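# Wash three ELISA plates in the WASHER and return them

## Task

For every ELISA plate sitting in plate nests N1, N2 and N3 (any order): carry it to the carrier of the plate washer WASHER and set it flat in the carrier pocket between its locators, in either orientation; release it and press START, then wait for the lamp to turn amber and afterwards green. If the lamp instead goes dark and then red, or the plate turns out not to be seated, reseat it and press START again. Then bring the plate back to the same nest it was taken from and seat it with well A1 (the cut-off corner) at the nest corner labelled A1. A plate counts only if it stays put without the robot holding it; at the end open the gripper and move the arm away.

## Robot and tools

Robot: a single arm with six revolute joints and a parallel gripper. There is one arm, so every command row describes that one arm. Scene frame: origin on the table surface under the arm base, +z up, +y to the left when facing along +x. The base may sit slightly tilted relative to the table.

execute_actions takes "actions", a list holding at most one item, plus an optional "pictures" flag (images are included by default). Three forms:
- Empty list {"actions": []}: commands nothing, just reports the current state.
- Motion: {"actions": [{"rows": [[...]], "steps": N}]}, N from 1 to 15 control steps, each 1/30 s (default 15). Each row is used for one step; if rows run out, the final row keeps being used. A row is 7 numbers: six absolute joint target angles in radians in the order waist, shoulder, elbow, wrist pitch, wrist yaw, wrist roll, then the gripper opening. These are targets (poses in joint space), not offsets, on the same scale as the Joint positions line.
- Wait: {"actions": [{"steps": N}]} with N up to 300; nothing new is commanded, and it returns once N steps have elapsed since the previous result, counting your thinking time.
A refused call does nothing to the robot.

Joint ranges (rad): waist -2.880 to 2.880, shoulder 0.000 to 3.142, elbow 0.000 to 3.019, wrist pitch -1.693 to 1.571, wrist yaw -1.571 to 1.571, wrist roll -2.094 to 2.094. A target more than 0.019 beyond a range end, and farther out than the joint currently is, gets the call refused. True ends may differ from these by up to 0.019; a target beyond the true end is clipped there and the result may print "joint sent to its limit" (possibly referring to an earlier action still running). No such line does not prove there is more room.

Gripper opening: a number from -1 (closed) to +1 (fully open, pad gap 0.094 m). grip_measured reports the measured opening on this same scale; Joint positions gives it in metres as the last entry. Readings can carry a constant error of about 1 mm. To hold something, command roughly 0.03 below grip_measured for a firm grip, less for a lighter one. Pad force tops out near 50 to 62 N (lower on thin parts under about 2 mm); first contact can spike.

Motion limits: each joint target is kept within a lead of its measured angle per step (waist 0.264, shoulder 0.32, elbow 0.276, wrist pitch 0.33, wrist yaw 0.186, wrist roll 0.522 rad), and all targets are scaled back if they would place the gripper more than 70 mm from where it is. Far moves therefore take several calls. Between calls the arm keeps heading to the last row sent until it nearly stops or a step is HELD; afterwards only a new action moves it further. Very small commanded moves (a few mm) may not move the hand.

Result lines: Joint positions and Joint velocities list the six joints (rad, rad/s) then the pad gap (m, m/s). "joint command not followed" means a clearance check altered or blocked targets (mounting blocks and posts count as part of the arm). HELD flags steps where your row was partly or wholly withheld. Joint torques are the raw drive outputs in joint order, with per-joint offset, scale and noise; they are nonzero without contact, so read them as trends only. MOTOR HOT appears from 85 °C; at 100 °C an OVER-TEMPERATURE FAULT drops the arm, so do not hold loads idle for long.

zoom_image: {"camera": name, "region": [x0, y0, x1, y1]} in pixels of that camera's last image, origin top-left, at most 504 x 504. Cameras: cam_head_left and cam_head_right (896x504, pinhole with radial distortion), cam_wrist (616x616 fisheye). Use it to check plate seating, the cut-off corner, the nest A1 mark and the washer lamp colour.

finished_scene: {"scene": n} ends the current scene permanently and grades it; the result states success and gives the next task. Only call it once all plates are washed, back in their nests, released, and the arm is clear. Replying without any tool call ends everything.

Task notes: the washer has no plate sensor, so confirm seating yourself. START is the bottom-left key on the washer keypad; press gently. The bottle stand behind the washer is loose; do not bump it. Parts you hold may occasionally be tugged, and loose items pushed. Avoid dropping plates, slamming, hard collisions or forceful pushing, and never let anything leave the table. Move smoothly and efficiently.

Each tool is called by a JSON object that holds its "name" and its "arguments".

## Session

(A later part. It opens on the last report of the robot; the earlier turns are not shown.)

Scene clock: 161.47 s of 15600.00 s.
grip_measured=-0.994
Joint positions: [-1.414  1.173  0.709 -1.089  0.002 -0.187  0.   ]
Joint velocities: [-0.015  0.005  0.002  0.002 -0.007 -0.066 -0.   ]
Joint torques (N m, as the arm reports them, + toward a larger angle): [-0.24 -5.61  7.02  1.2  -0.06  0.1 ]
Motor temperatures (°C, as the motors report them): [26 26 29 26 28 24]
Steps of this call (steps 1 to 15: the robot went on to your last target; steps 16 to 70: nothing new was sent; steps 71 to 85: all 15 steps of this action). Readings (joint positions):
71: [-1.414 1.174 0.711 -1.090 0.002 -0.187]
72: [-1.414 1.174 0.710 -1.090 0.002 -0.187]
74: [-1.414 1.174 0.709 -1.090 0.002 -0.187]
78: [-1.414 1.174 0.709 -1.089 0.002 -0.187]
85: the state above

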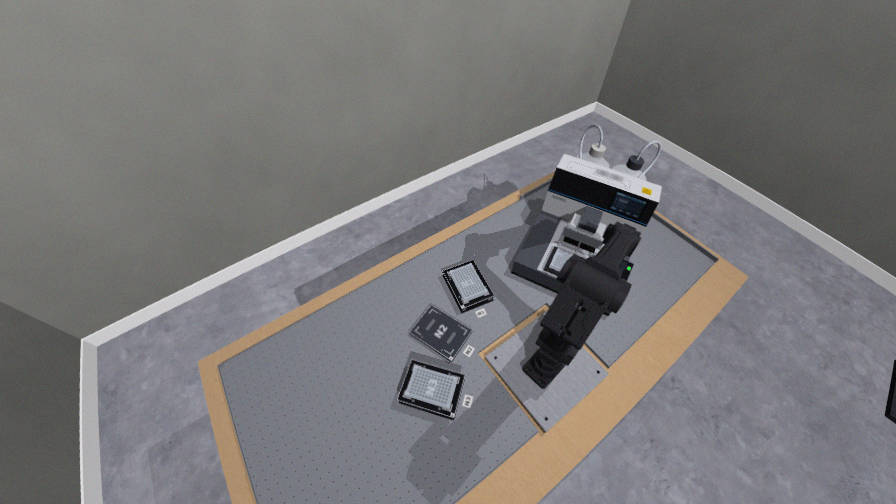

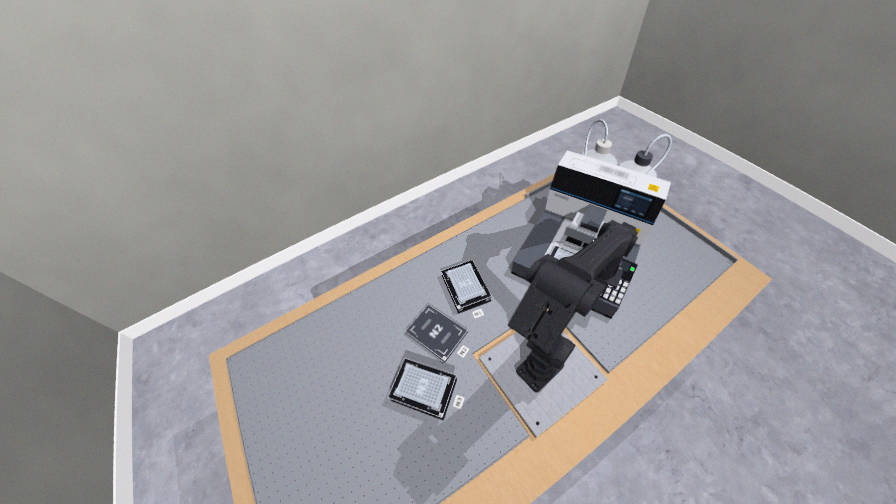

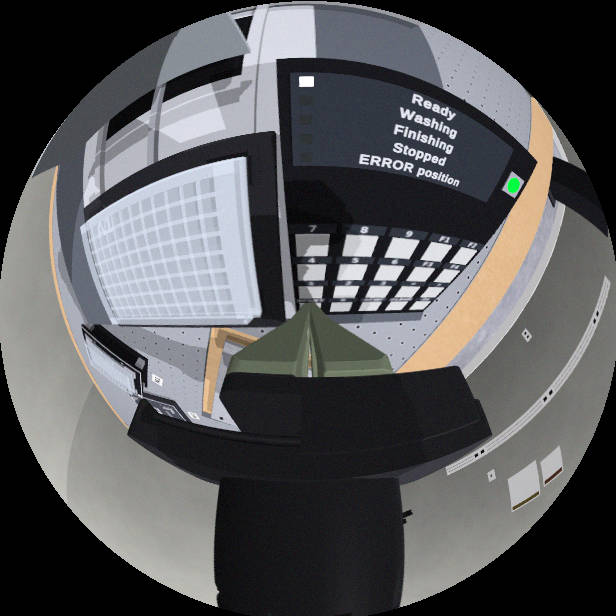

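Pull tip inward ~4 mm first, then press down.

{"name": "execute_actions", "arguments": {"actions": [{"rows":[[-1.414,1.182,0.71,-1.118,0,-0.17,-1],[-1.414,1.182,0.71,-1.118,0,-0.17,-1],[-1.414,1.182,0.71,-1.118,0,-0.17,-1],[-1.414,1.182,0.71,-1.118,0,-0.17,-1],[-1.414,1.182,0.71,-1.118,0,-0.17,-1],[-1.414,1.182,0.695,-1.098,0,-0.17,-1],[-1.414,1.182,0.69,-1.094,0,-0.17,-1],[-1.414,1.182,0.685,-1.09,0,-0.17,-1],[-1.414,1.182,0.68,-1.086,0,-0.17,-1]],"steps":15}]}}

Scene clock: 164.73 s of 15600.00 s.
grip_measured=-0.994
Joint positions: [-1.414  1.173  0.697 -1.099  0.002 -0.187  0.   ]
Joint velocities: [ 0.005 -0.005  0.002 -0.002  0.081  0.037 -0.001]
Joint torques (N m, as the arm reports them, + toward a larger angle): [-0.29 -5.44  7.58  0.36 -0.06  0.1 ]
Motor temperatures (°C, as the motors report them): [26 26 29 26 28 24]
Steps of this call (steps 1 to 15: the robot went on to your last target; steps 16 to 83: nothing new was sent; steps 84 to 98: all 15 steps of this action). Readings (joint positions):
84: [-1.414 1.173 0.709 -1.094 0.002 -0.187]
85: [-1.414 1.173 0.709 -1.099 0.002 -0.187]
87: [-1.414 1.173 0.709 -1.106 0.002 -0.187]
91: [-1.414 1.173 0.705 -1.104 0.002 -0.187]
98: the state above

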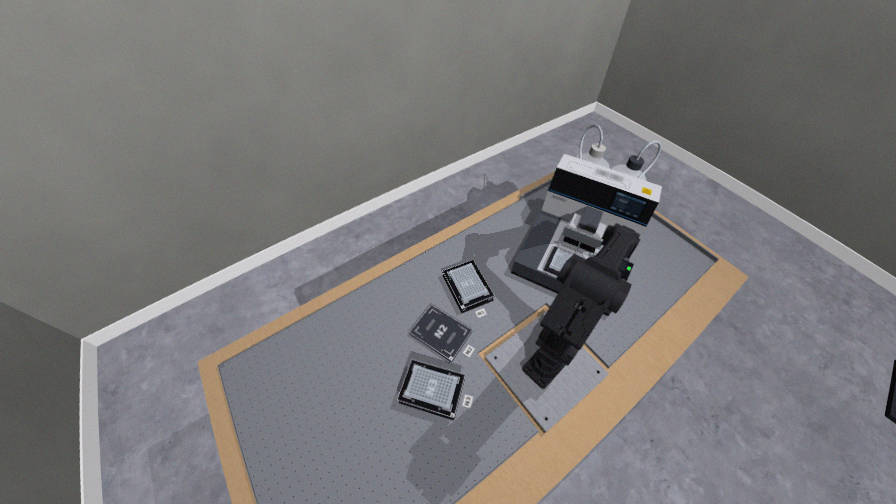

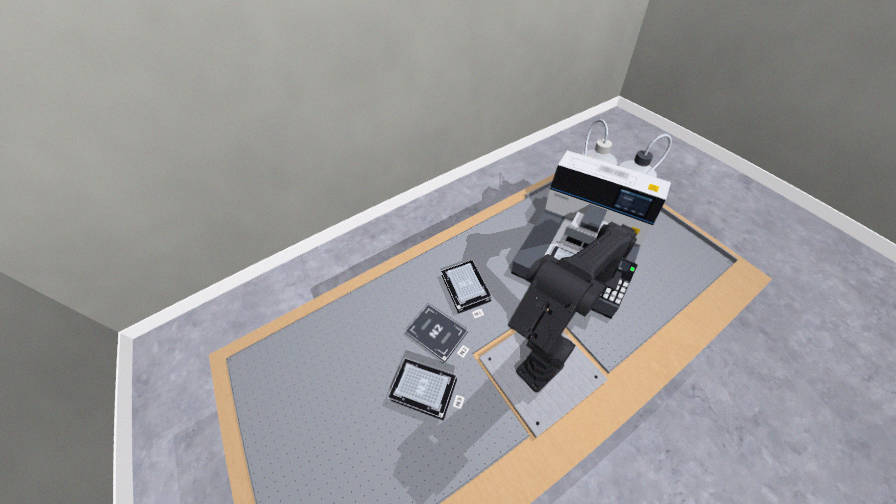

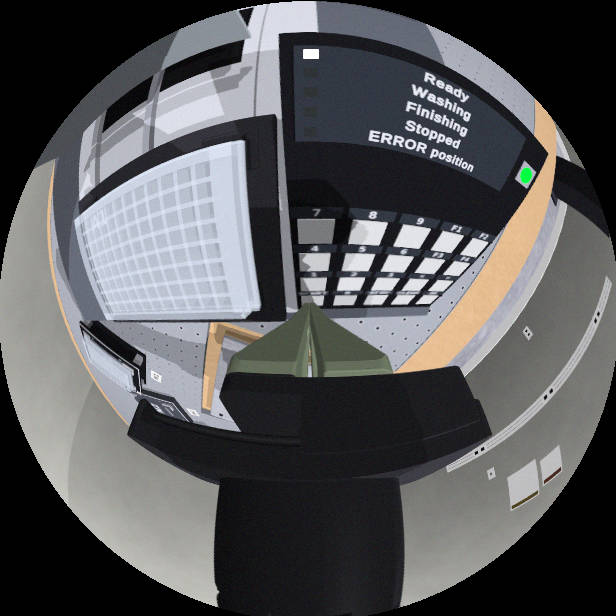

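Now near the key's lower part; push harder outward and down.

{"name": "execute_actions", "arguments": {"actions": [{"rows":[[-1.414,1.20,0.675,-1.05,0,-0.17,-1]],"steps":15}]}}

Scene clock: 166.20 s of 15600.00 s.
grip_measured=-0.994
Joint positions: [-1.414  1.173  0.695 -1.094  0.002 -0.187  0.   ]
Joint velocities: [ 0.005  0.005 -0.012  0.012 -0.051 -0.022 -0.   ]
Joint torques (N m, as the arm reports them, + toward a larger angle): [-0.23 -3.62  7.3   1.79 -0.06  0.1 ]
Motor temperatures (°C, as the motors report them): [26 26 29 26 28 24]
Steps of this call (steps 1 to 15: the robot went on to your last target; steps 16 to 29: nothing new was sent; steps 30 to 44: all 15 steps of this action). Readings (joint positions):
30: [-1.414 1.173 0.696 -1.095 0.002 -0.187]
31: [-1.414 1.173 0.695 -1.094 0.002 -0.187]
33: [-1.414 1.173 0.695 -1.094 0.002 -0.187]
37: [-1.414 1.173 0.695 -1.094 0.002 -0.187]
44: the state above

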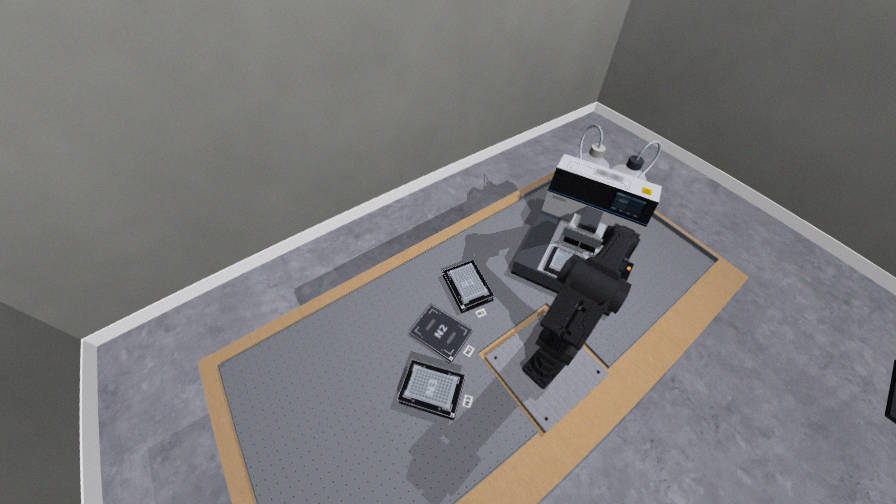

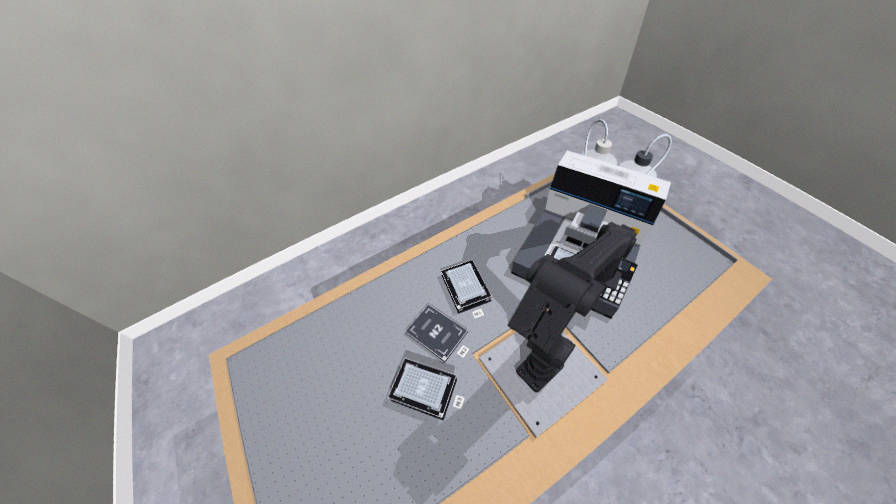

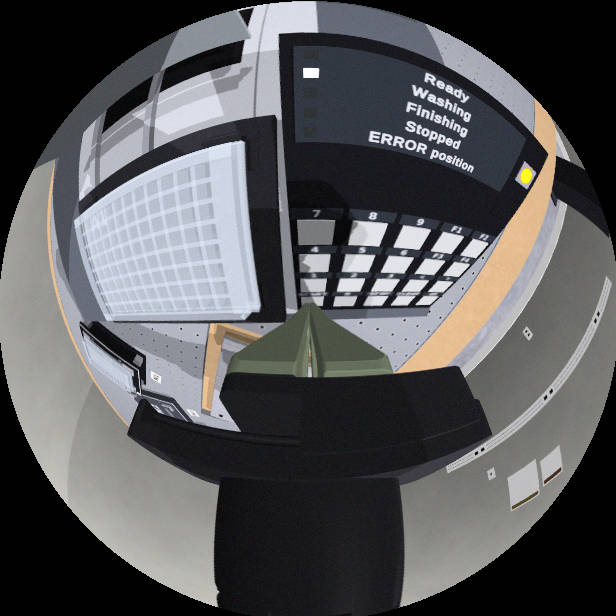

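{"name": "execute_actions", "arguments": {"actions": [{"rows":[[-1.414,1.15,0.75,-1.13,0,-0.17,-1],[-1.414,1.14,0.79,-1.17,0,-0.17,-1],[-1.414,1.13,0.83,-1.22,0,-0.17,-1],[-1.414,1.12,0.88,-1.28,0,-0.17,-1],[-1.414,1.12,0.93,-1.34,0,-0.17,-1],[-1.414,1.12,0.98,-1.40,0,-0.17,-1],[-1.414,1.12,1.02,-1.43,0,-0.17,-1]],"steps":15}], "pictures": false}}

{"name": "execute_actions", "arguments": {"actions": [{"rows":[[-1.3,1.16,1.04,-1.42,0,1.71,1],[-1.2,1.2,1.05,-1.40,0,1.71,1],[-1.1,1.23,1.05,-1.37,0,1.71,1]],"steps":15}], "pictures": false}}

{"name": "execute_actions", "arguments": {"actions": [{"steps":150}]}}

Scene clock: 171.07 s of 15600.00 s.
grip_measured=-0.994
Joint positions: [-1.414  1.114  0.998 -1.415  0.002 -0.187  0.   ]
Joint velocities: [-0.005 -0.054 -0.017 -0.115 -0.007  0.022  0.001]
Joint torques (N m, as the arm reports them, + toward a larger angle): [-0.24 -5.73 12.38 -0.35 -0.06  0.11]
Motor temperatures (°C, as the motors report them): [26 25 29 26 28 24]
Steps of this call (steps 1 to 15: the robot went on to your last target; steps 16 to 131: nothing new was sent; steps 132 to 146: all 15 steps of this action). Readings (joint positions):
132: [-1.414 1.172 0.697 -1.102 0.002 -0.187]
133: [-1.414 1.169 0.703 -1.119 0.002 -0.187]
135: [-1.414 1.163 0.736 -1.189 0.002 -0.187]
139: [-1.414 1.150 0.872 -1.346 0.002 -0.187]
146: the state above

Scene clock: 171.57 s of 15600.00 s.
grip_measured=+1.000
Joint positions: [-1.09   1.238  1.004 -1.377 -0.002  1.233  0.094]
Joint velocities: [-0.112  0.005  0.012 -0.002 -0.037  2.747  0.   ]
Joint torques (N m, as the arm reports them, + toward a larger angle): [-0.55 -9.64 14.06 -0.01  0.23  0.04]
Motor temperatures (°C, as the motors report them): [26 25 29 26 28 24]
Steps of this call (steps 1 to 15: all 15 steps of this action). Readings (joint positions):
1: [-1.405 1.115 0.998 -1.417 0.004 -0.101]
2: [-1.376 1.123 1.000 -1.417 0.005 -0.003]
4: [-1.271 1.152 1.002 -1.401 0.005 0.157]
8: [-1.080 1.226 1.004 -1.377 -0.002 0.546]
15: the state above

Scene clock: 176.57 s of 15600.00 s.
grip_measured=+1.000
Joint positions: [-1.093  1.238  1.004 -1.377 -0.002  1.693  0.094]
Joint velocities: [ 0.005  0.015  0.017 -0.012  0.007 -0.051  0.   ]
Joint torques (N m, as the arm reports them, + toward a larger angle): [-0.67 -9.47 14.11 -0.05  0.24  0.11]
Motor temperatures (°C, as the motors report them): [26 26 30 26 28 24]
Steps of this call (steps 1 to 45: the robot went on to your last target; steps 46 to 150: nothing new was sent). Readings (joint positions):
1: [-1.092 1.238 1.004 -1.377 -0.002 1.323]
2: [-1.093 1.238 1.004 -1.377 -0.002 1.398]
4: [-1.093 1.238 1.004 -1.377 -0.002 1.505]
8: [-1.093 1.238 1.004 -1.377 -0.002 1.617]
150: the state above
The arm was judged still, so your last target was given up. Only a new action makes it travel on or press farther. Fingers that are still opening or closing keep moving.

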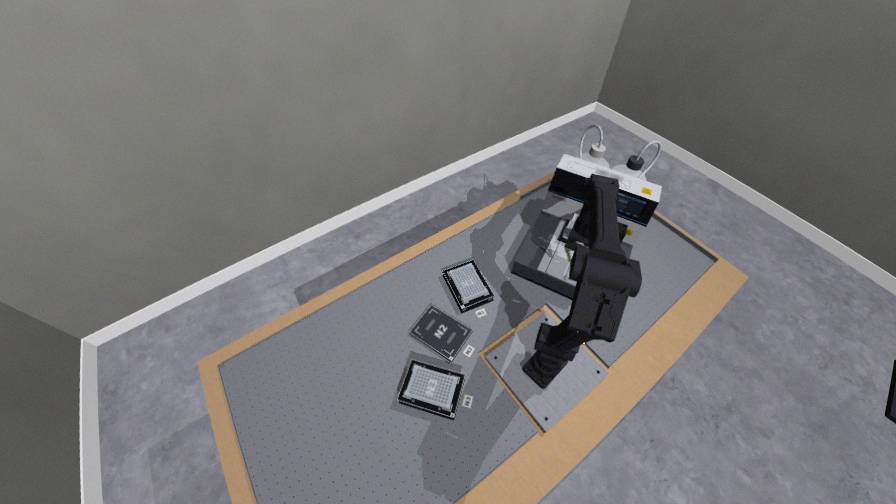

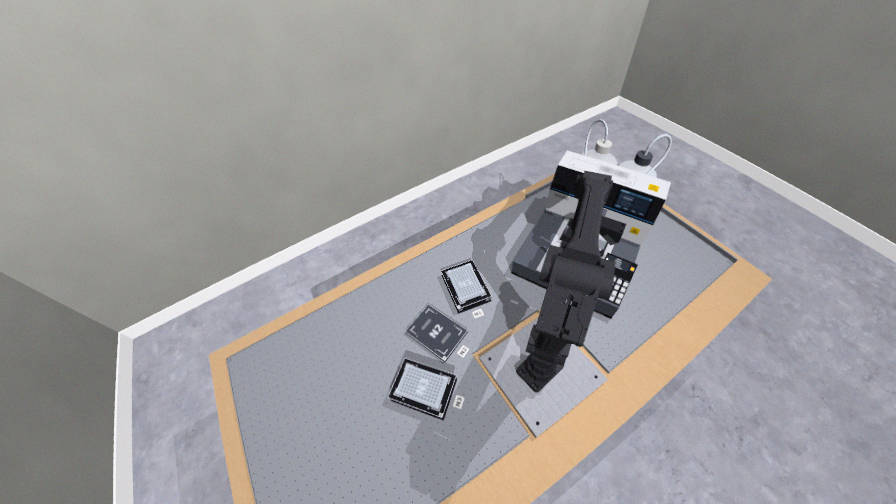

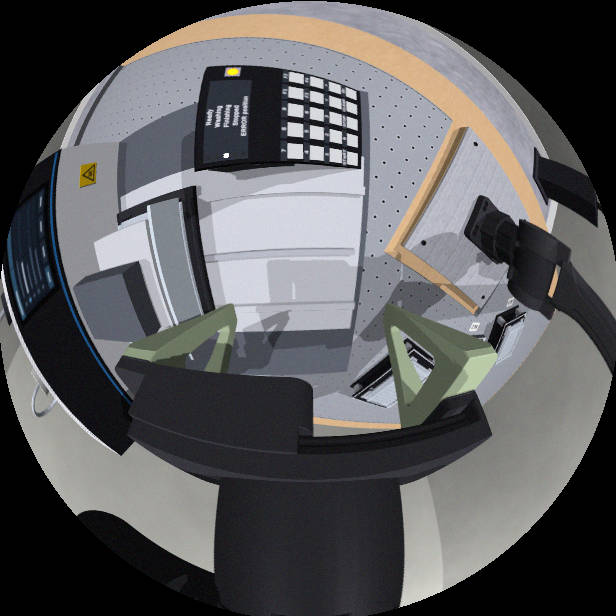

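{"name": "execute_actions", "arguments": {"actions": [{"steps":300}]}}

{"name": "zoom_image", "arguments": {"camera": "cam_wrist", "region": [170, 130, 450, 380]}}

Scene clock: 186.57 s of 15600.00 s.
grip_measured=+1.000
Joint positions: [-1.093  1.238  1.004 -1.377 -0.002  1.693  0.094]
Joint velocities: [-0.005  0.005  0.007  0.002 -0.022  0.037  0.   ]
Joint torques (N m, as the arm reports them, + toward a larger angle): [-0.66 -9.5  14.1  -0.05  0.23  0.11]
Motor temperatures (°C, as the motors report them): [26 26 32 26 28 24]
Steps of this call (steps 1 to 290: nothing new was sent; then 0.33 s passed at rest). Readings (joint positions):
1: [-1.093 1.238 1.004 -1.377 -0.002 1.693]
2: [-1.093 1.238 1.004 -1.377 -0.002 1.693]
4: [-1.093 1.238 1.004 -1.377 -0.002 1.693]
8: [-1.093 1.238 1.004 -1.377 -0.002 1.693]
290: the state above

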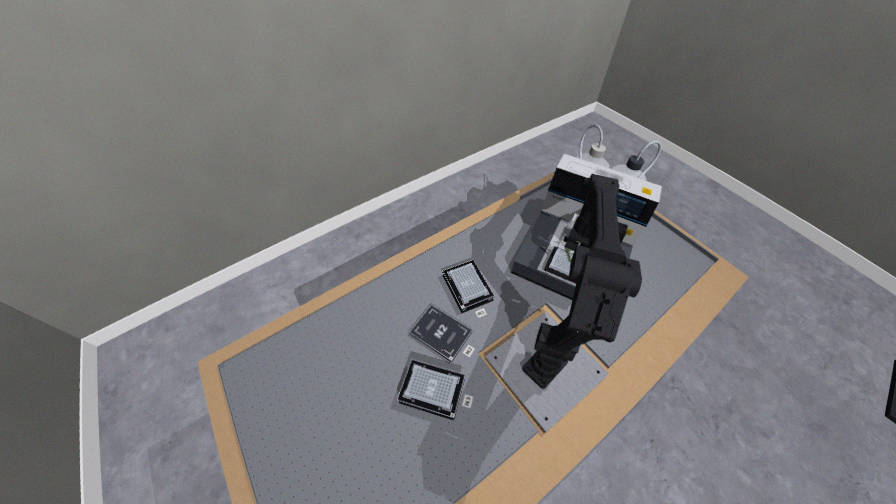

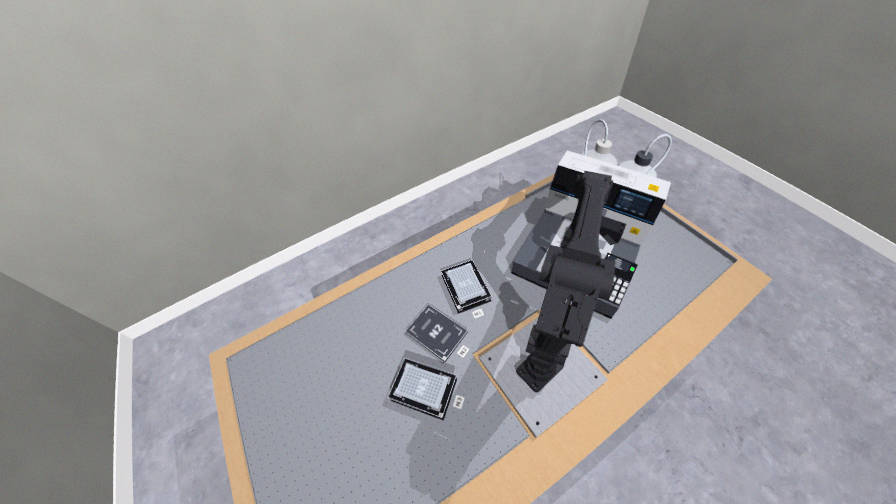

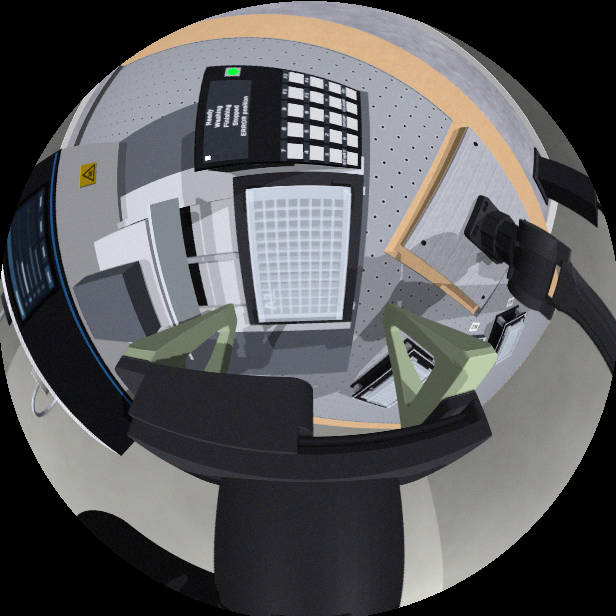

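Region (170, 130, 450, 380) of cam_wrist's 616x616 image, scaled by 1.800, with more detail than that image has; it fills the top 450 rows of this view, and the rest is white.

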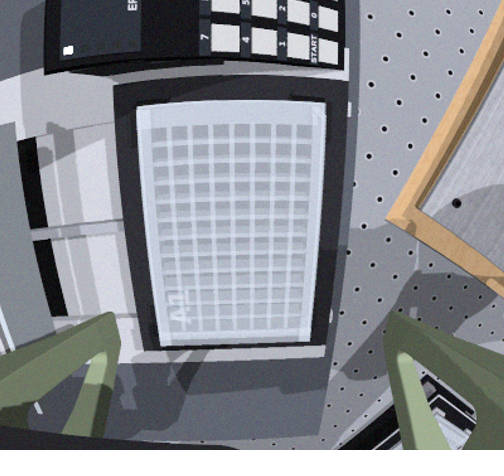

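{"name": "execute_actions", "arguments": {"actions": [{"rows":[[-1.11,1.25,1.0,-1.32,0,-1.46,1]],"steps":15}], "pictures": false}}

{"name": "execute_actions", "arguments": {"actions": [{"steps":40}], "pictures": false}}

{"name": "execute_actions", "arguments": {"actions": [{"rows":[[-1.11,1.26,0.98,-1.28,0,-1.46,1],[-1.11,1.265,0.96,-1.255,0,-1.46,1],[-1.11,1.27,0.94,-1.23,0,-1.46,1],[-1.11,1.275,0.92,-1.205,0,-1.46,1],[-1.11,1.28,0.905,-1.185,0,-1.46,1],[-1.11,1.285,0.89,-1.17,0,-1.46,1],[-1.11,1.288,0.88,-1.16,0,-1.46,1]],"steps":15}]}}

Scene clock: 191.63 s of 15600.00 s.
grip_measured=+1.000
Joint positions: [-1.099  1.238  1.004 -1.33  -0.002  0.231  0.094]
Joint velocities: [-0.015 -0.024  0.002 -0.027  0.022 -2.747  0.   ]
Joint torques (N m, as the arm reports them, + toward a larger angle): [-0.76 -7.81  9.6   0.32  0.17 -0.18]
Motor temperatures (°C, as the motors report them): [26 26 33 26 28 24]
Steps of this call (steps 1 to 90: nothing new was sent; then 1.57 s passed at rest; steps 91 to 105: all 15 steps of this action). Readings (joint positions):
91: [-1.094 1.238 1.004 -1.369 -0.002 1.610]
92: [-1.095 1.238 1.004 -1.355 -0.002 1.510]
94: [-1.097 1.238 1.004 -1.337 -0.002 1.314]
98: [-1.099 1.238 1.004 -1.330 -0.002 0.920]
105: the state above

Scene clock: 192.97 s of 15600.00 s.
grip_measured=+1.000
Joint positions: [-1.099  1.238  1.004 -1.33  -0.002 -1.442  0.094]
Joint velocities: [-0.015 -0.005 -0.007 -0.002  0.051 -0.007  0.   ]
Joint torques (N m, as the arm reports them, + toward a larger angle): [-1.01 -7.61  9.55  0.24  0.04 -0.23]
Motor temperatures (°C, as the motors report them): [26 26 32 26 28 24]
Steps of this call (steps 1 to 40: the robot went on to your last target). Readings (joint positions):
1: [-1.099 1.238 1.004 -1.330 -0.002 0.133]
2: [-1.099 1.238 1.004 -1.330 -0.002 0.034]
4: [-1.099 1.238 1.004 -1.330 -0.002 -0.163]
8: [-1.099 1.238 1.004 -1.330 -0.002 -0.556]
40: the state above

Scene clock: 193.47 s of 15600.00 s.
grip_measured=+1.000
Joint positions: [-1.099  1.284  0.883 -1.17  -0.002 -1.443  0.094]
Joint velocities: [-0.005 -0.005 -0.012  0.022 -0.095  0.022  0.   ]
Joint torques (N m, as the arm reports them, + toward a larger angle): [-1.05 -8.55  9.04  0.21  0.04 -0.24]
Motor temperatures (°C, as the motors report them): [26 26 32 26 28 24]
Steps of this call (steps 1 to 15: all 15 steps of this action). Readings (joint positions):
1: [-1.099 1.238 1.002 -1.322 -0.002 -1.442]
2: [-1.099 1.238 0.996 -1.304 -0.002 -1.443]
4: [-1.099 1.239 0.972 -1.256 -0.002 -1.443]
8: [-1.099 1.261 0.905 -1.186 -0.002 -1.443]
15: the state above

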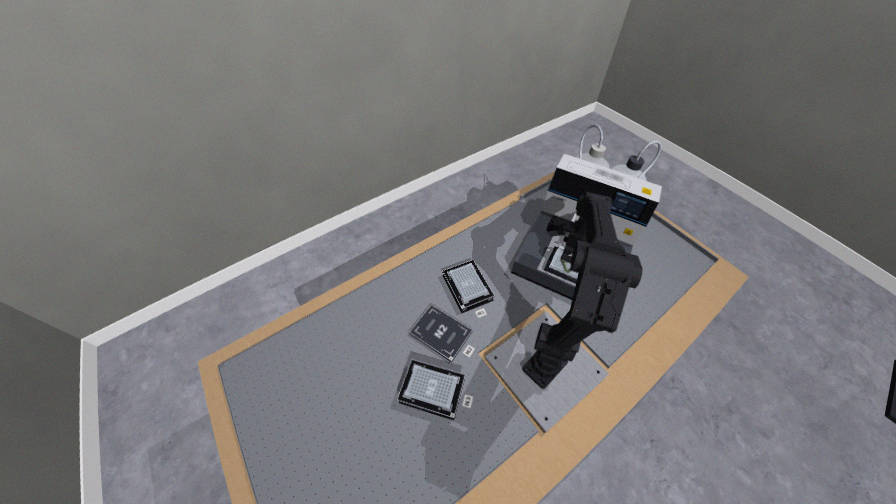

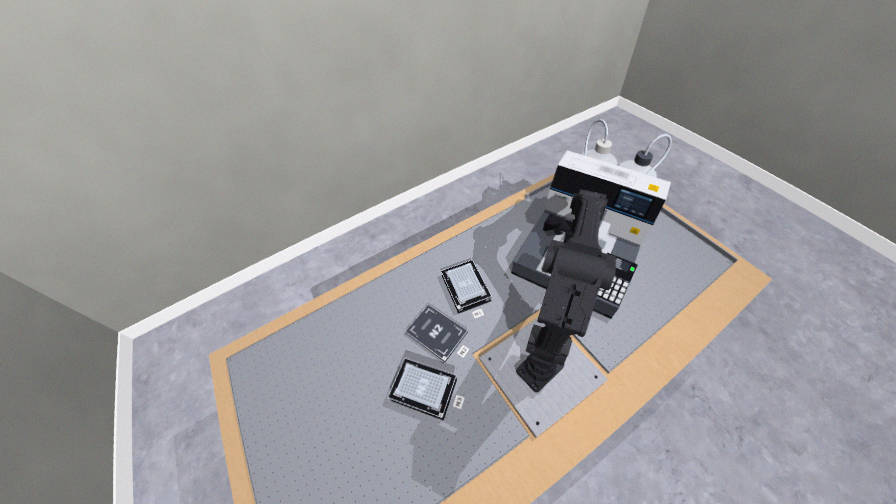

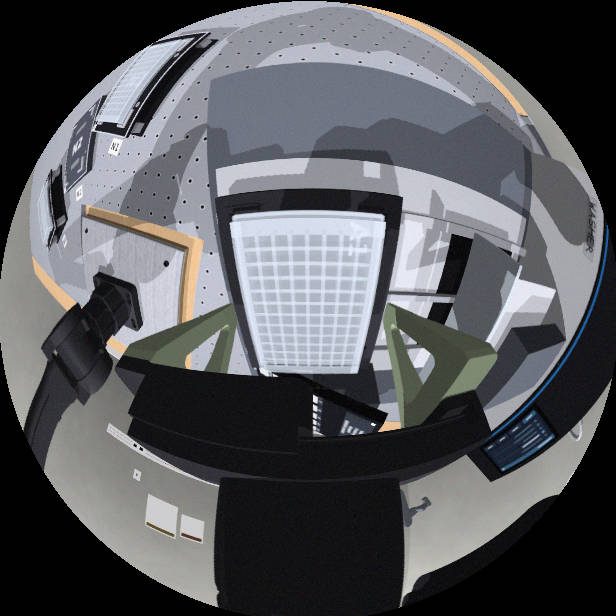

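Target q3 ≈ .85, q4 ≈ -1.127.

{"name": "execute_actions", "arguments": {"actions": [{"rows":[[-1.099,1.288,0.865,-1.15,0,-1.46,1],[-1.099,1.288,0.857,-1.14,0,-1.46,1],[-1.099,1.288,0.849,-1.13,0,-1.46,1],[-1.099,1.288,0.841,-1.118,0,-1.46,1]],"steps":15}]}}

Scene clock: 195.63 s of 15600.00 s.
grip_measured=+1.000
Joint positions: [-1.099  1.284  0.851 -1.128 -0.002 -1.443  0.094]
Joint velocities: [ 0.005  0.015  0.012  0.007  0.007 -0.022  0.   ]
Joint torques (N m, as the arm reports them, + toward a larger angle): [-0.3  -8.48  8.25  0.12  0.04 -0.24]
Motor temperatures (°C, as the motors report them): [26 26 32 26 28 24]
Steps of this call (steps 1 to 15: the robot went on to your last target; steps 16 to 50: nothing new was sent; steps 51 to 65: all 15 steps of this action). Readings (joint positions):
51: [-1.099 1.284 0.882 -1.168 -0.002 -1.443]
52: [-1.099 1.284 0.880 -1.162 -0.002 -1.443]
54: [-1.099 1.284 0.870 -1.145 -0.002 -1.443]
58: [-1.099 1.284 0.852 -1.131 -0.002 -1.443]
65: the state above

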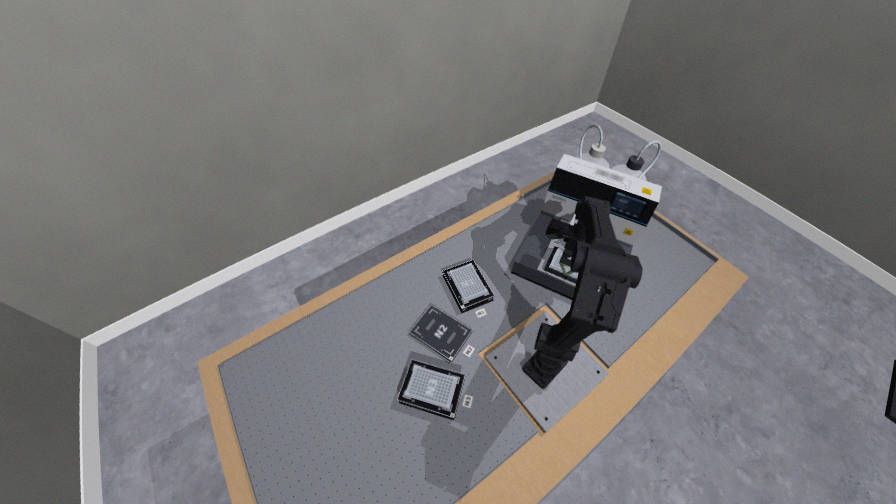

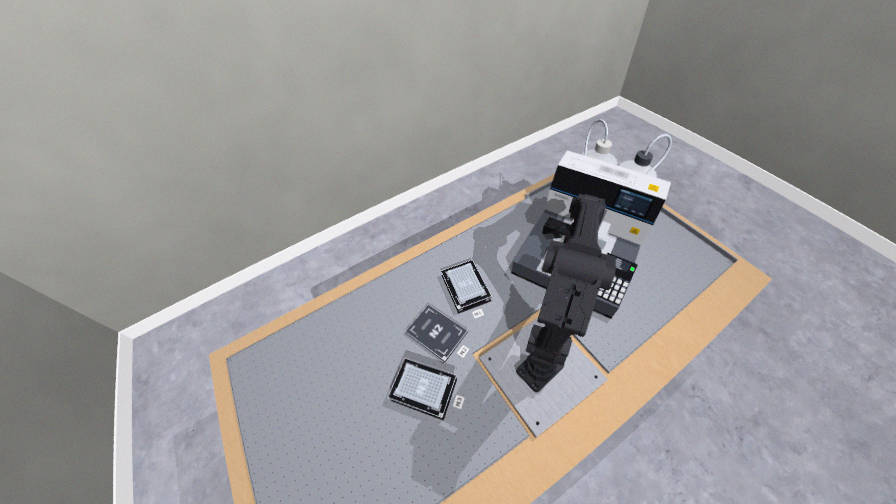

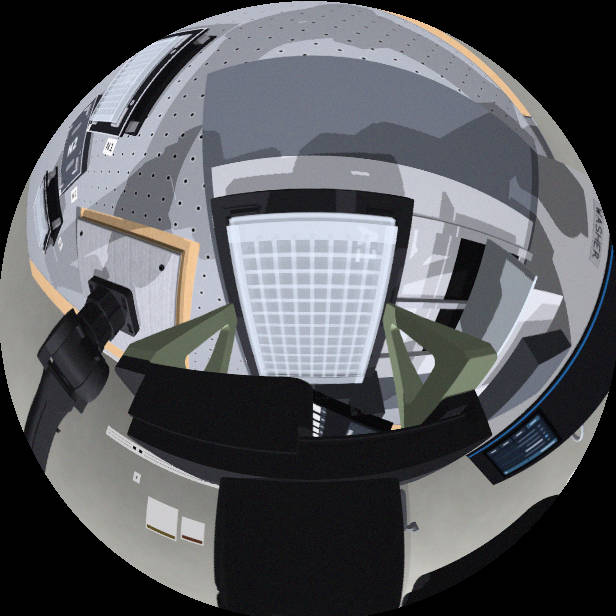

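{"name": "execute_actions", "arguments": {"actions": [{"rows":[[-1.099,1.284,0.851,-1.11,0,-1.46,0.67]],"steps":12}], "pictures": false}}

{"name": "execute_actions", "arguments": {"actions": [{"rows":[[-1.099,1.284,0.895,-1.125,0,-1.46,0.67],[-1.099,1.284,0.90,-1.13,0,-1.46,0.67],[-1.099,1.284,0.905,-1.135,0,-1.46,0.67],[-1.099,1.284,0.91,-1.142,0,-1.46,0.67],[-1.099,1.284,0.915,-1.15,0,-1.46,0.67],[-1.099,1.284,0.92,-1.158,0,-1.46,0.67],[-1.099,1.284,0.925,-1.166,0,-1.46,0.67],[-1.099,1.28,0.935,-1.176,0,-1.46,0.67],[-1.099,1.275,0.95,-1.19,0,-1.46,0.67],[-1.099,1.27,0.97,-1.21,0,-1.46,0.67],[-1.099,1.265,1.0,-1.24,0,-1.46,0.67],[-1.099,1.26,1.03,-1.28,0,-1.46,0.67],[-1.099,1.255,1.06,-1.32,0,-1.46,0.67],[-1.099,1.25,1.09,-1.36,0,-1.46,0.67],[-1.099,1.25,1.12,-1.42,0,-1.46,0.67]],"steps":15}], "pictures": false}}

{"name": "execute_actions", "arguments": {"actions": [{"rows":[[-1.099,1.25,1.12,-1.42,0,-1.46,0.67],[-1.099,1.25,1.12,-1.42,0,-1.46,0.67],[-1.099,1.25,1.12,-1.42,0,-1.46,0.67],[0.499,1.25,1.12,-1.42,0,0.25,0.67]],"steps":15}], "pictures": false}}

{"name": "execute_actions", "arguments": {"actions": [{"steps":40}], "pictures": false}}

{"name": "execute_actions", "arguments": {"actions": [{"rows":[[0.499,1.26,1.05,-1.35,0,0.25,0.67],[0.499,1.275,1.01,-1.30,0,0.25,0.67],[0.499,1.29,0.97,-1.24,0,0.25,0.67],[0.499,1.305,0.93,-1.19,0,0.25,0.67],[0.499,1.32,0.90,-1.14,0,0.25,0.67],[0.499,1.335,0.87,-1.10,0,0.25,0.67],[0.499,1.35,0.845,-1.06,0,0.25,0.67],[0.499,1.36,0.825,-1.03,0,0.25,0.67],[0.499,1.37,0.81,-1.00,0,0.25,0.67],[0.499,1.375,0.80,-0.985,0,0.25,0.67]],"steps":15}], "pictures": false}}

{"name": "execute_actions", "arguments": {"actions": [{"steps":10}]}}

Scene clock: 207.00 s of 15600.00 s.
grip_measured=+0.701
Joint positions: [-1.099  1.284  0.851 -1.121 -0.002 -1.443  0.08 ]
Joint velocities: [-0.015 -0.015 -0.002 -0.012 -0.037 -0.066 -0.   ]
Joint torques (N m, as the arm reports them, + toward a larger angle): [-0.28 -8.76  9.27  0.32  0.04 -0.23]
Motor temperatures (°C, as the motors report them): [26 26 31 26 28 24]
Steps of this call (steps 1 to 15: the robot went on to your last target; steps 16 to 90: nothing new was sent; then 7.97 s passed at rest; steps 91 to 102: all 12 steps of this action). Readings (joint positions):
91: [-1.099 1.284 0.851 -1.127 -0.002 -1.443]
92: [-1.099 1.284 0.851 -1.124 -0.002 -1.443]
94: [-1.099 1.284 0.851 -1.121 -0.002 -1.443]
98: [-1.099 1.284 0.851 -1.121 -0.002 -1.443]
102: the state above

Scene clock: 207.50 s of 15600.00 s.
grip_measured=+0.701
Joint positions: [-1.099  1.283  1.002 -1.326 -0.002 -1.444  0.08 ]
Joint velocities: [ 0.005 -0.044  0.96  -1.253 -0.081 -0.051 -0.001]
Joint torques (N m, as the arm reports them, + toward a larger angle): [ -0.29 -12.7   15.12  -0.29   0.05  -0.22]
Motor temperatures (°C, as the motors report them): [26 26 31 26 28 24]
Steps of this call (steps 1 to 15: all 15 steps of this action). Readings (joint positions):
1: [-1.099 1.284 0.851 -1.121 -0.002 -1.443]
2: [-1.099 1.284 0.851 -1.121 -0.002 -1.443]
4: [-1.099 1.284 0.851 -1.125 -0.002 -1.443]
8: [-1.099 1.284 0.865 -1.151 -0.002 -1.444]
15: the state above

Scene clock: 208.00 s of 15600.00 s.
grip_measured=+0.701
Joint positions: [-0.379  1.249  1.085 -1.401  0.004 -0.582  0.08 ]
Joint velocities: [ 2.115  0.005  0.002 -0.002 -0.037  2.015 -0.   ]
Joint torques (N m, as the arm reports them, + toward a larger angle): [-0.67 -9.52 12.56 -0.77 -0.13  0.06]
Motor temperatures (°C, as the motors report them): [26 26 31 26 28 24]
Steps of this call (steps 1 to 15: all 15 steps of this action). Readings (joint positions):
1: [-1.099 1.280 1.033 -1.360 -0.002 -1.444]
2: [-1.099 1.275 1.057 -1.380 -0.002 -1.444]
4: [-1.084 1.260 1.082 -1.395 0.004 -1.382]
8: [-0.879 1.249 1.085 -1.400 0.006 -1.091]
15: the state above

Scene clock: 209.33 s of 15600.00 s.
grip_measured=+0.701
Joint positions: [ 0.502  1.249  1.085 -1.411 -0.003  0.232  0.08 ]
Joint velocities: [-0.005 -0.005  0.002  0.007  0.037  0.037  0.   ]
Joint torques (N m, as the arm reports them, + toward a larger angle): [ 0.01 -9.4  13.35 -0.58  0.15  0.1 ]
Motor temperatures (°C, as the motors report them): [26 26 31 26 28 24]
Steps of this call (steps 1 to 40: the robot went on to your last target). Readings (joint positions):
1: [-0.306 1.249 1.085 -1.401 0.004 -0.510]
2: [-0.232 1.249 1.085 -1.401 0.004 -0.437]
4: [-0.085 1.249 1.085 -1.401 0.003 -0.292]
8: [0.208 1.249 1.085 -1.401 0.003 -0.048]
40: the state above

Scene clock: 209.83 s of 15600.00 s.
grip_measured=+0.701
Joint positions: [ 0.502  1.391  0.792 -1.004 -0.003  0.233  0.08 ]
Joint velocities: [ 0.005 -0.024  0.007  0.1    0.007 -0.022  0.001]
Joint torques (N m, as the arm reports them, + toward a larger angle): [  0.01 -11.6    8.91   0.3    0.16   0.1 ]
Motor temperatures (°C, as the motors report them): [26 26 31 26 28 24]
Steps of this call (steps 1 to 15: all 15 steps of this action). Readings (joint positions):
1: [0.502 1.249 1.081 -1.400 -0.003 0.232]
2: [0.502 1.249 1.070 -1.372 -0.003 0.232]
4: [0.502 1.250 1.020 -1.283 -0.003 0.233]
8: [0.502 1.305 0.882 -1.108 -0.003 0.233]
15: the state above

Scene clock: 210.17 s of 15600.00 s.
grip_measured=+0.701
Joint positions: [ 0.502  1.388  0.792 -0.995 -0.003  0.233  0.08 ]
Joint velocities: [-0.005 -0.005 -0.002 -0.012 -0.022 -0.022 -0.001]
Joint torques (N m, as the arm reports them, + toward a larger angle): [ -0.02 -11.4    8.99   0.2    0.15   0.1 ]
Motor temperatures (°C, as the motors report them): [26 26 31 26 28 24]
Steps of this call (steps 1 to 10: the robot went on to your last target). Readings (joint positions):
1: [0.502 1.389 0.792 -0.999 -0.003 0.233]
2: [0.502 1.388 0.792 -0.996 -0.003 0.233]
4: [0.502 1.388 0.792 -0.995 -0.003 0.233]
8: [0.502 1.388 0.792 -0.995 -0.003 0.233]
10: the state above

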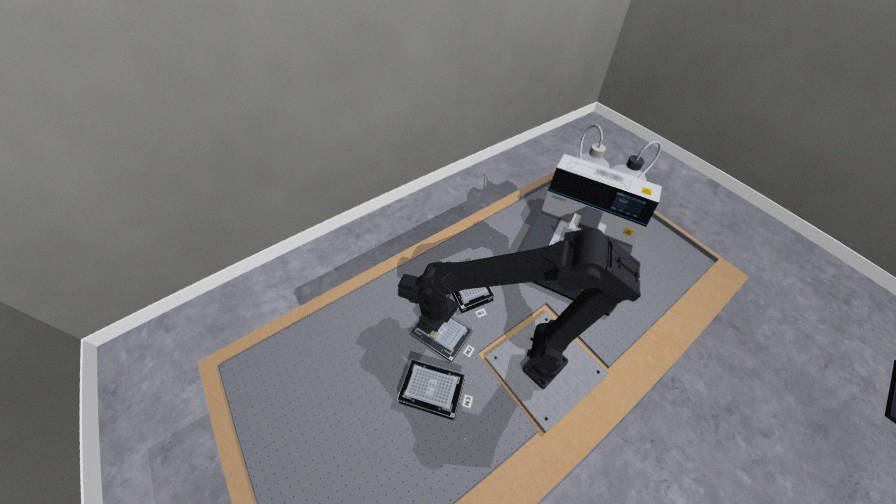

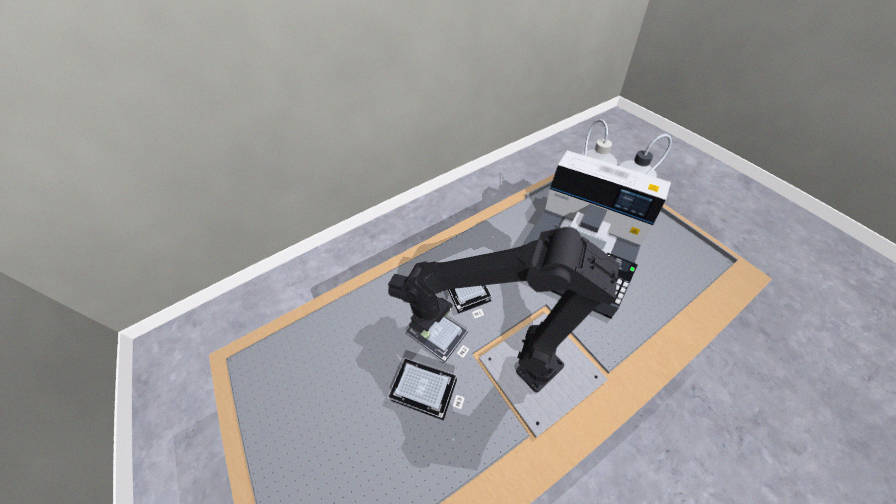

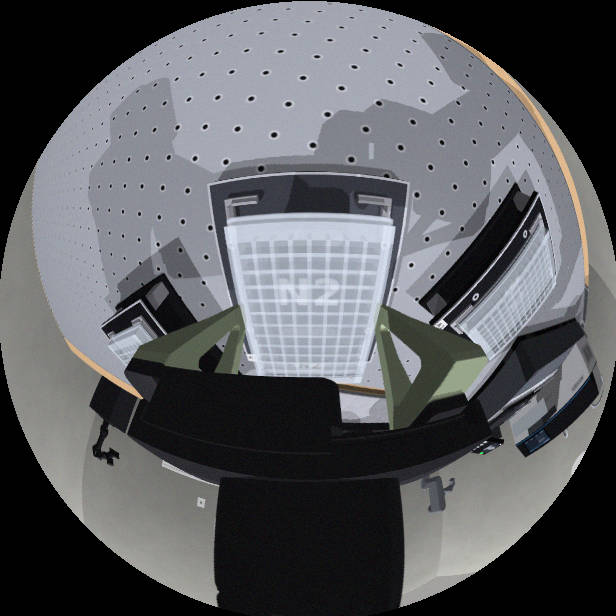

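{"name": "execute_actions", "arguments": {"actions": [{"rows":[[0.512,1.40,0.79,-0.97,0,0.25,0.67],[0.512,1.405,0.78,-0.955,0,0.25,0.67],[0.512,1.409,0.773,-0.945,0,0.25,0.67],[0.512,1.409,0.769,-0.936,0,0.25,0.67]],"steps":15}]}}

{"name": "zoom_image", "arguments": {"camera": "cam_wrist", "region": [170, 150, 450, 400]}}

Scene clock: 213.47 s of 15600.00 s.
grip_measured=+0.701
Joint positions: [ 0.502  1.39   0.78  -0.946 -0.003  0.233  0.08 ]
Joint velocities: [-0.005 -0.015 -0.022 -0.022  0.037  0.022 -0.001]
Joint torques (N m, as the arm reports them, + toward a larger angle): [ 0.81 -8.02  7.25  0.3   0.16  0.1 ]
Motor temperatures (°C, as the motors report them): [26 26 31 26 28 24]
Steps of this call (steps 1 to 15: the robot went on to your last target; steps 16 to 84: nothing new was sent; steps 85 to 99: all 15 steps of this action). Readings (joint positions):
85: [0.502 1.388 0.792 -0.992 -0.003 0.233]
86: [0.502 1.388 0.792 -0.985 -0.003 0.233]
88: [0.502 1.388 0.788 -0.963 -0.003 0.233]
92: [0.502 1.390 0.781 -0.948 -0.003 0.233]
99: the state above

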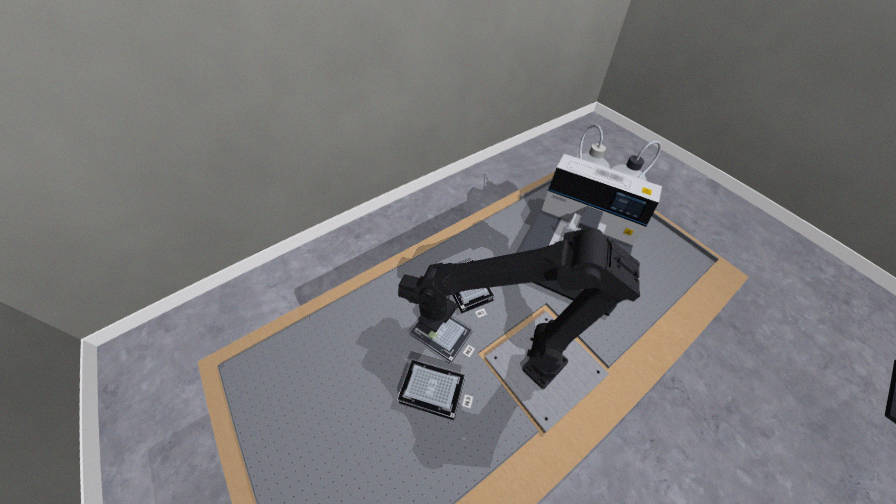

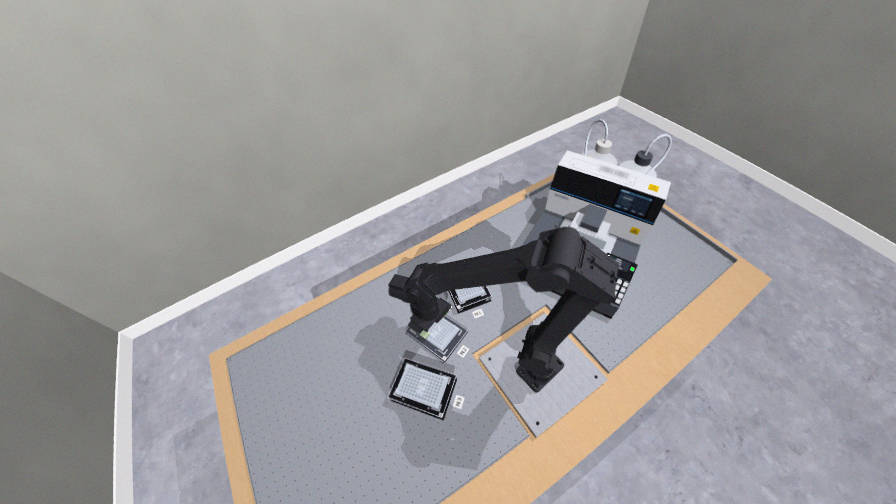

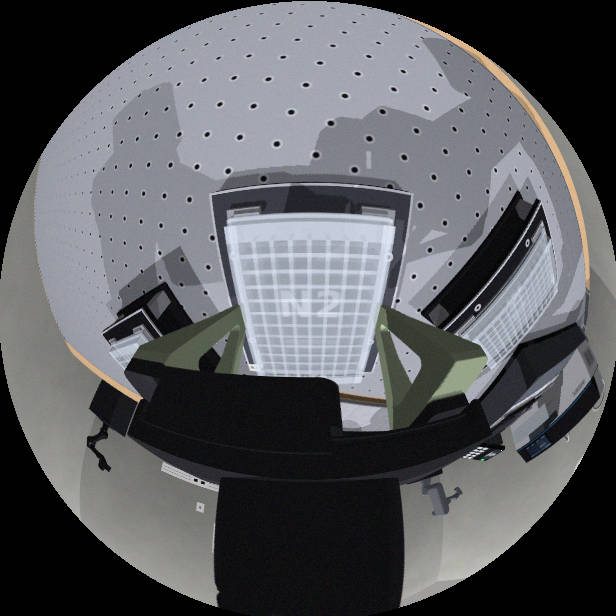

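Region (170, 150, 450, 400) of cam_wrist's 616x616 image, scaled by 1.800, with more detail than that image has; it fills the top 450 rows of this view, and the rest is white.

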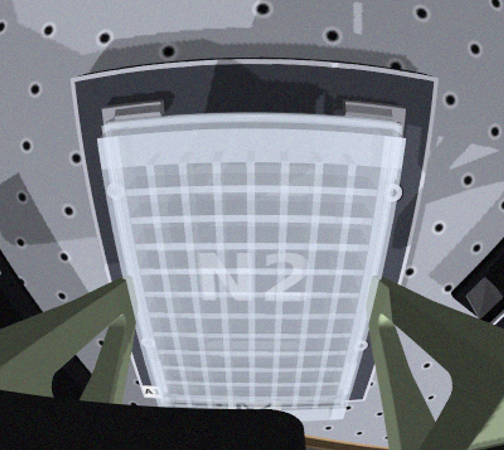

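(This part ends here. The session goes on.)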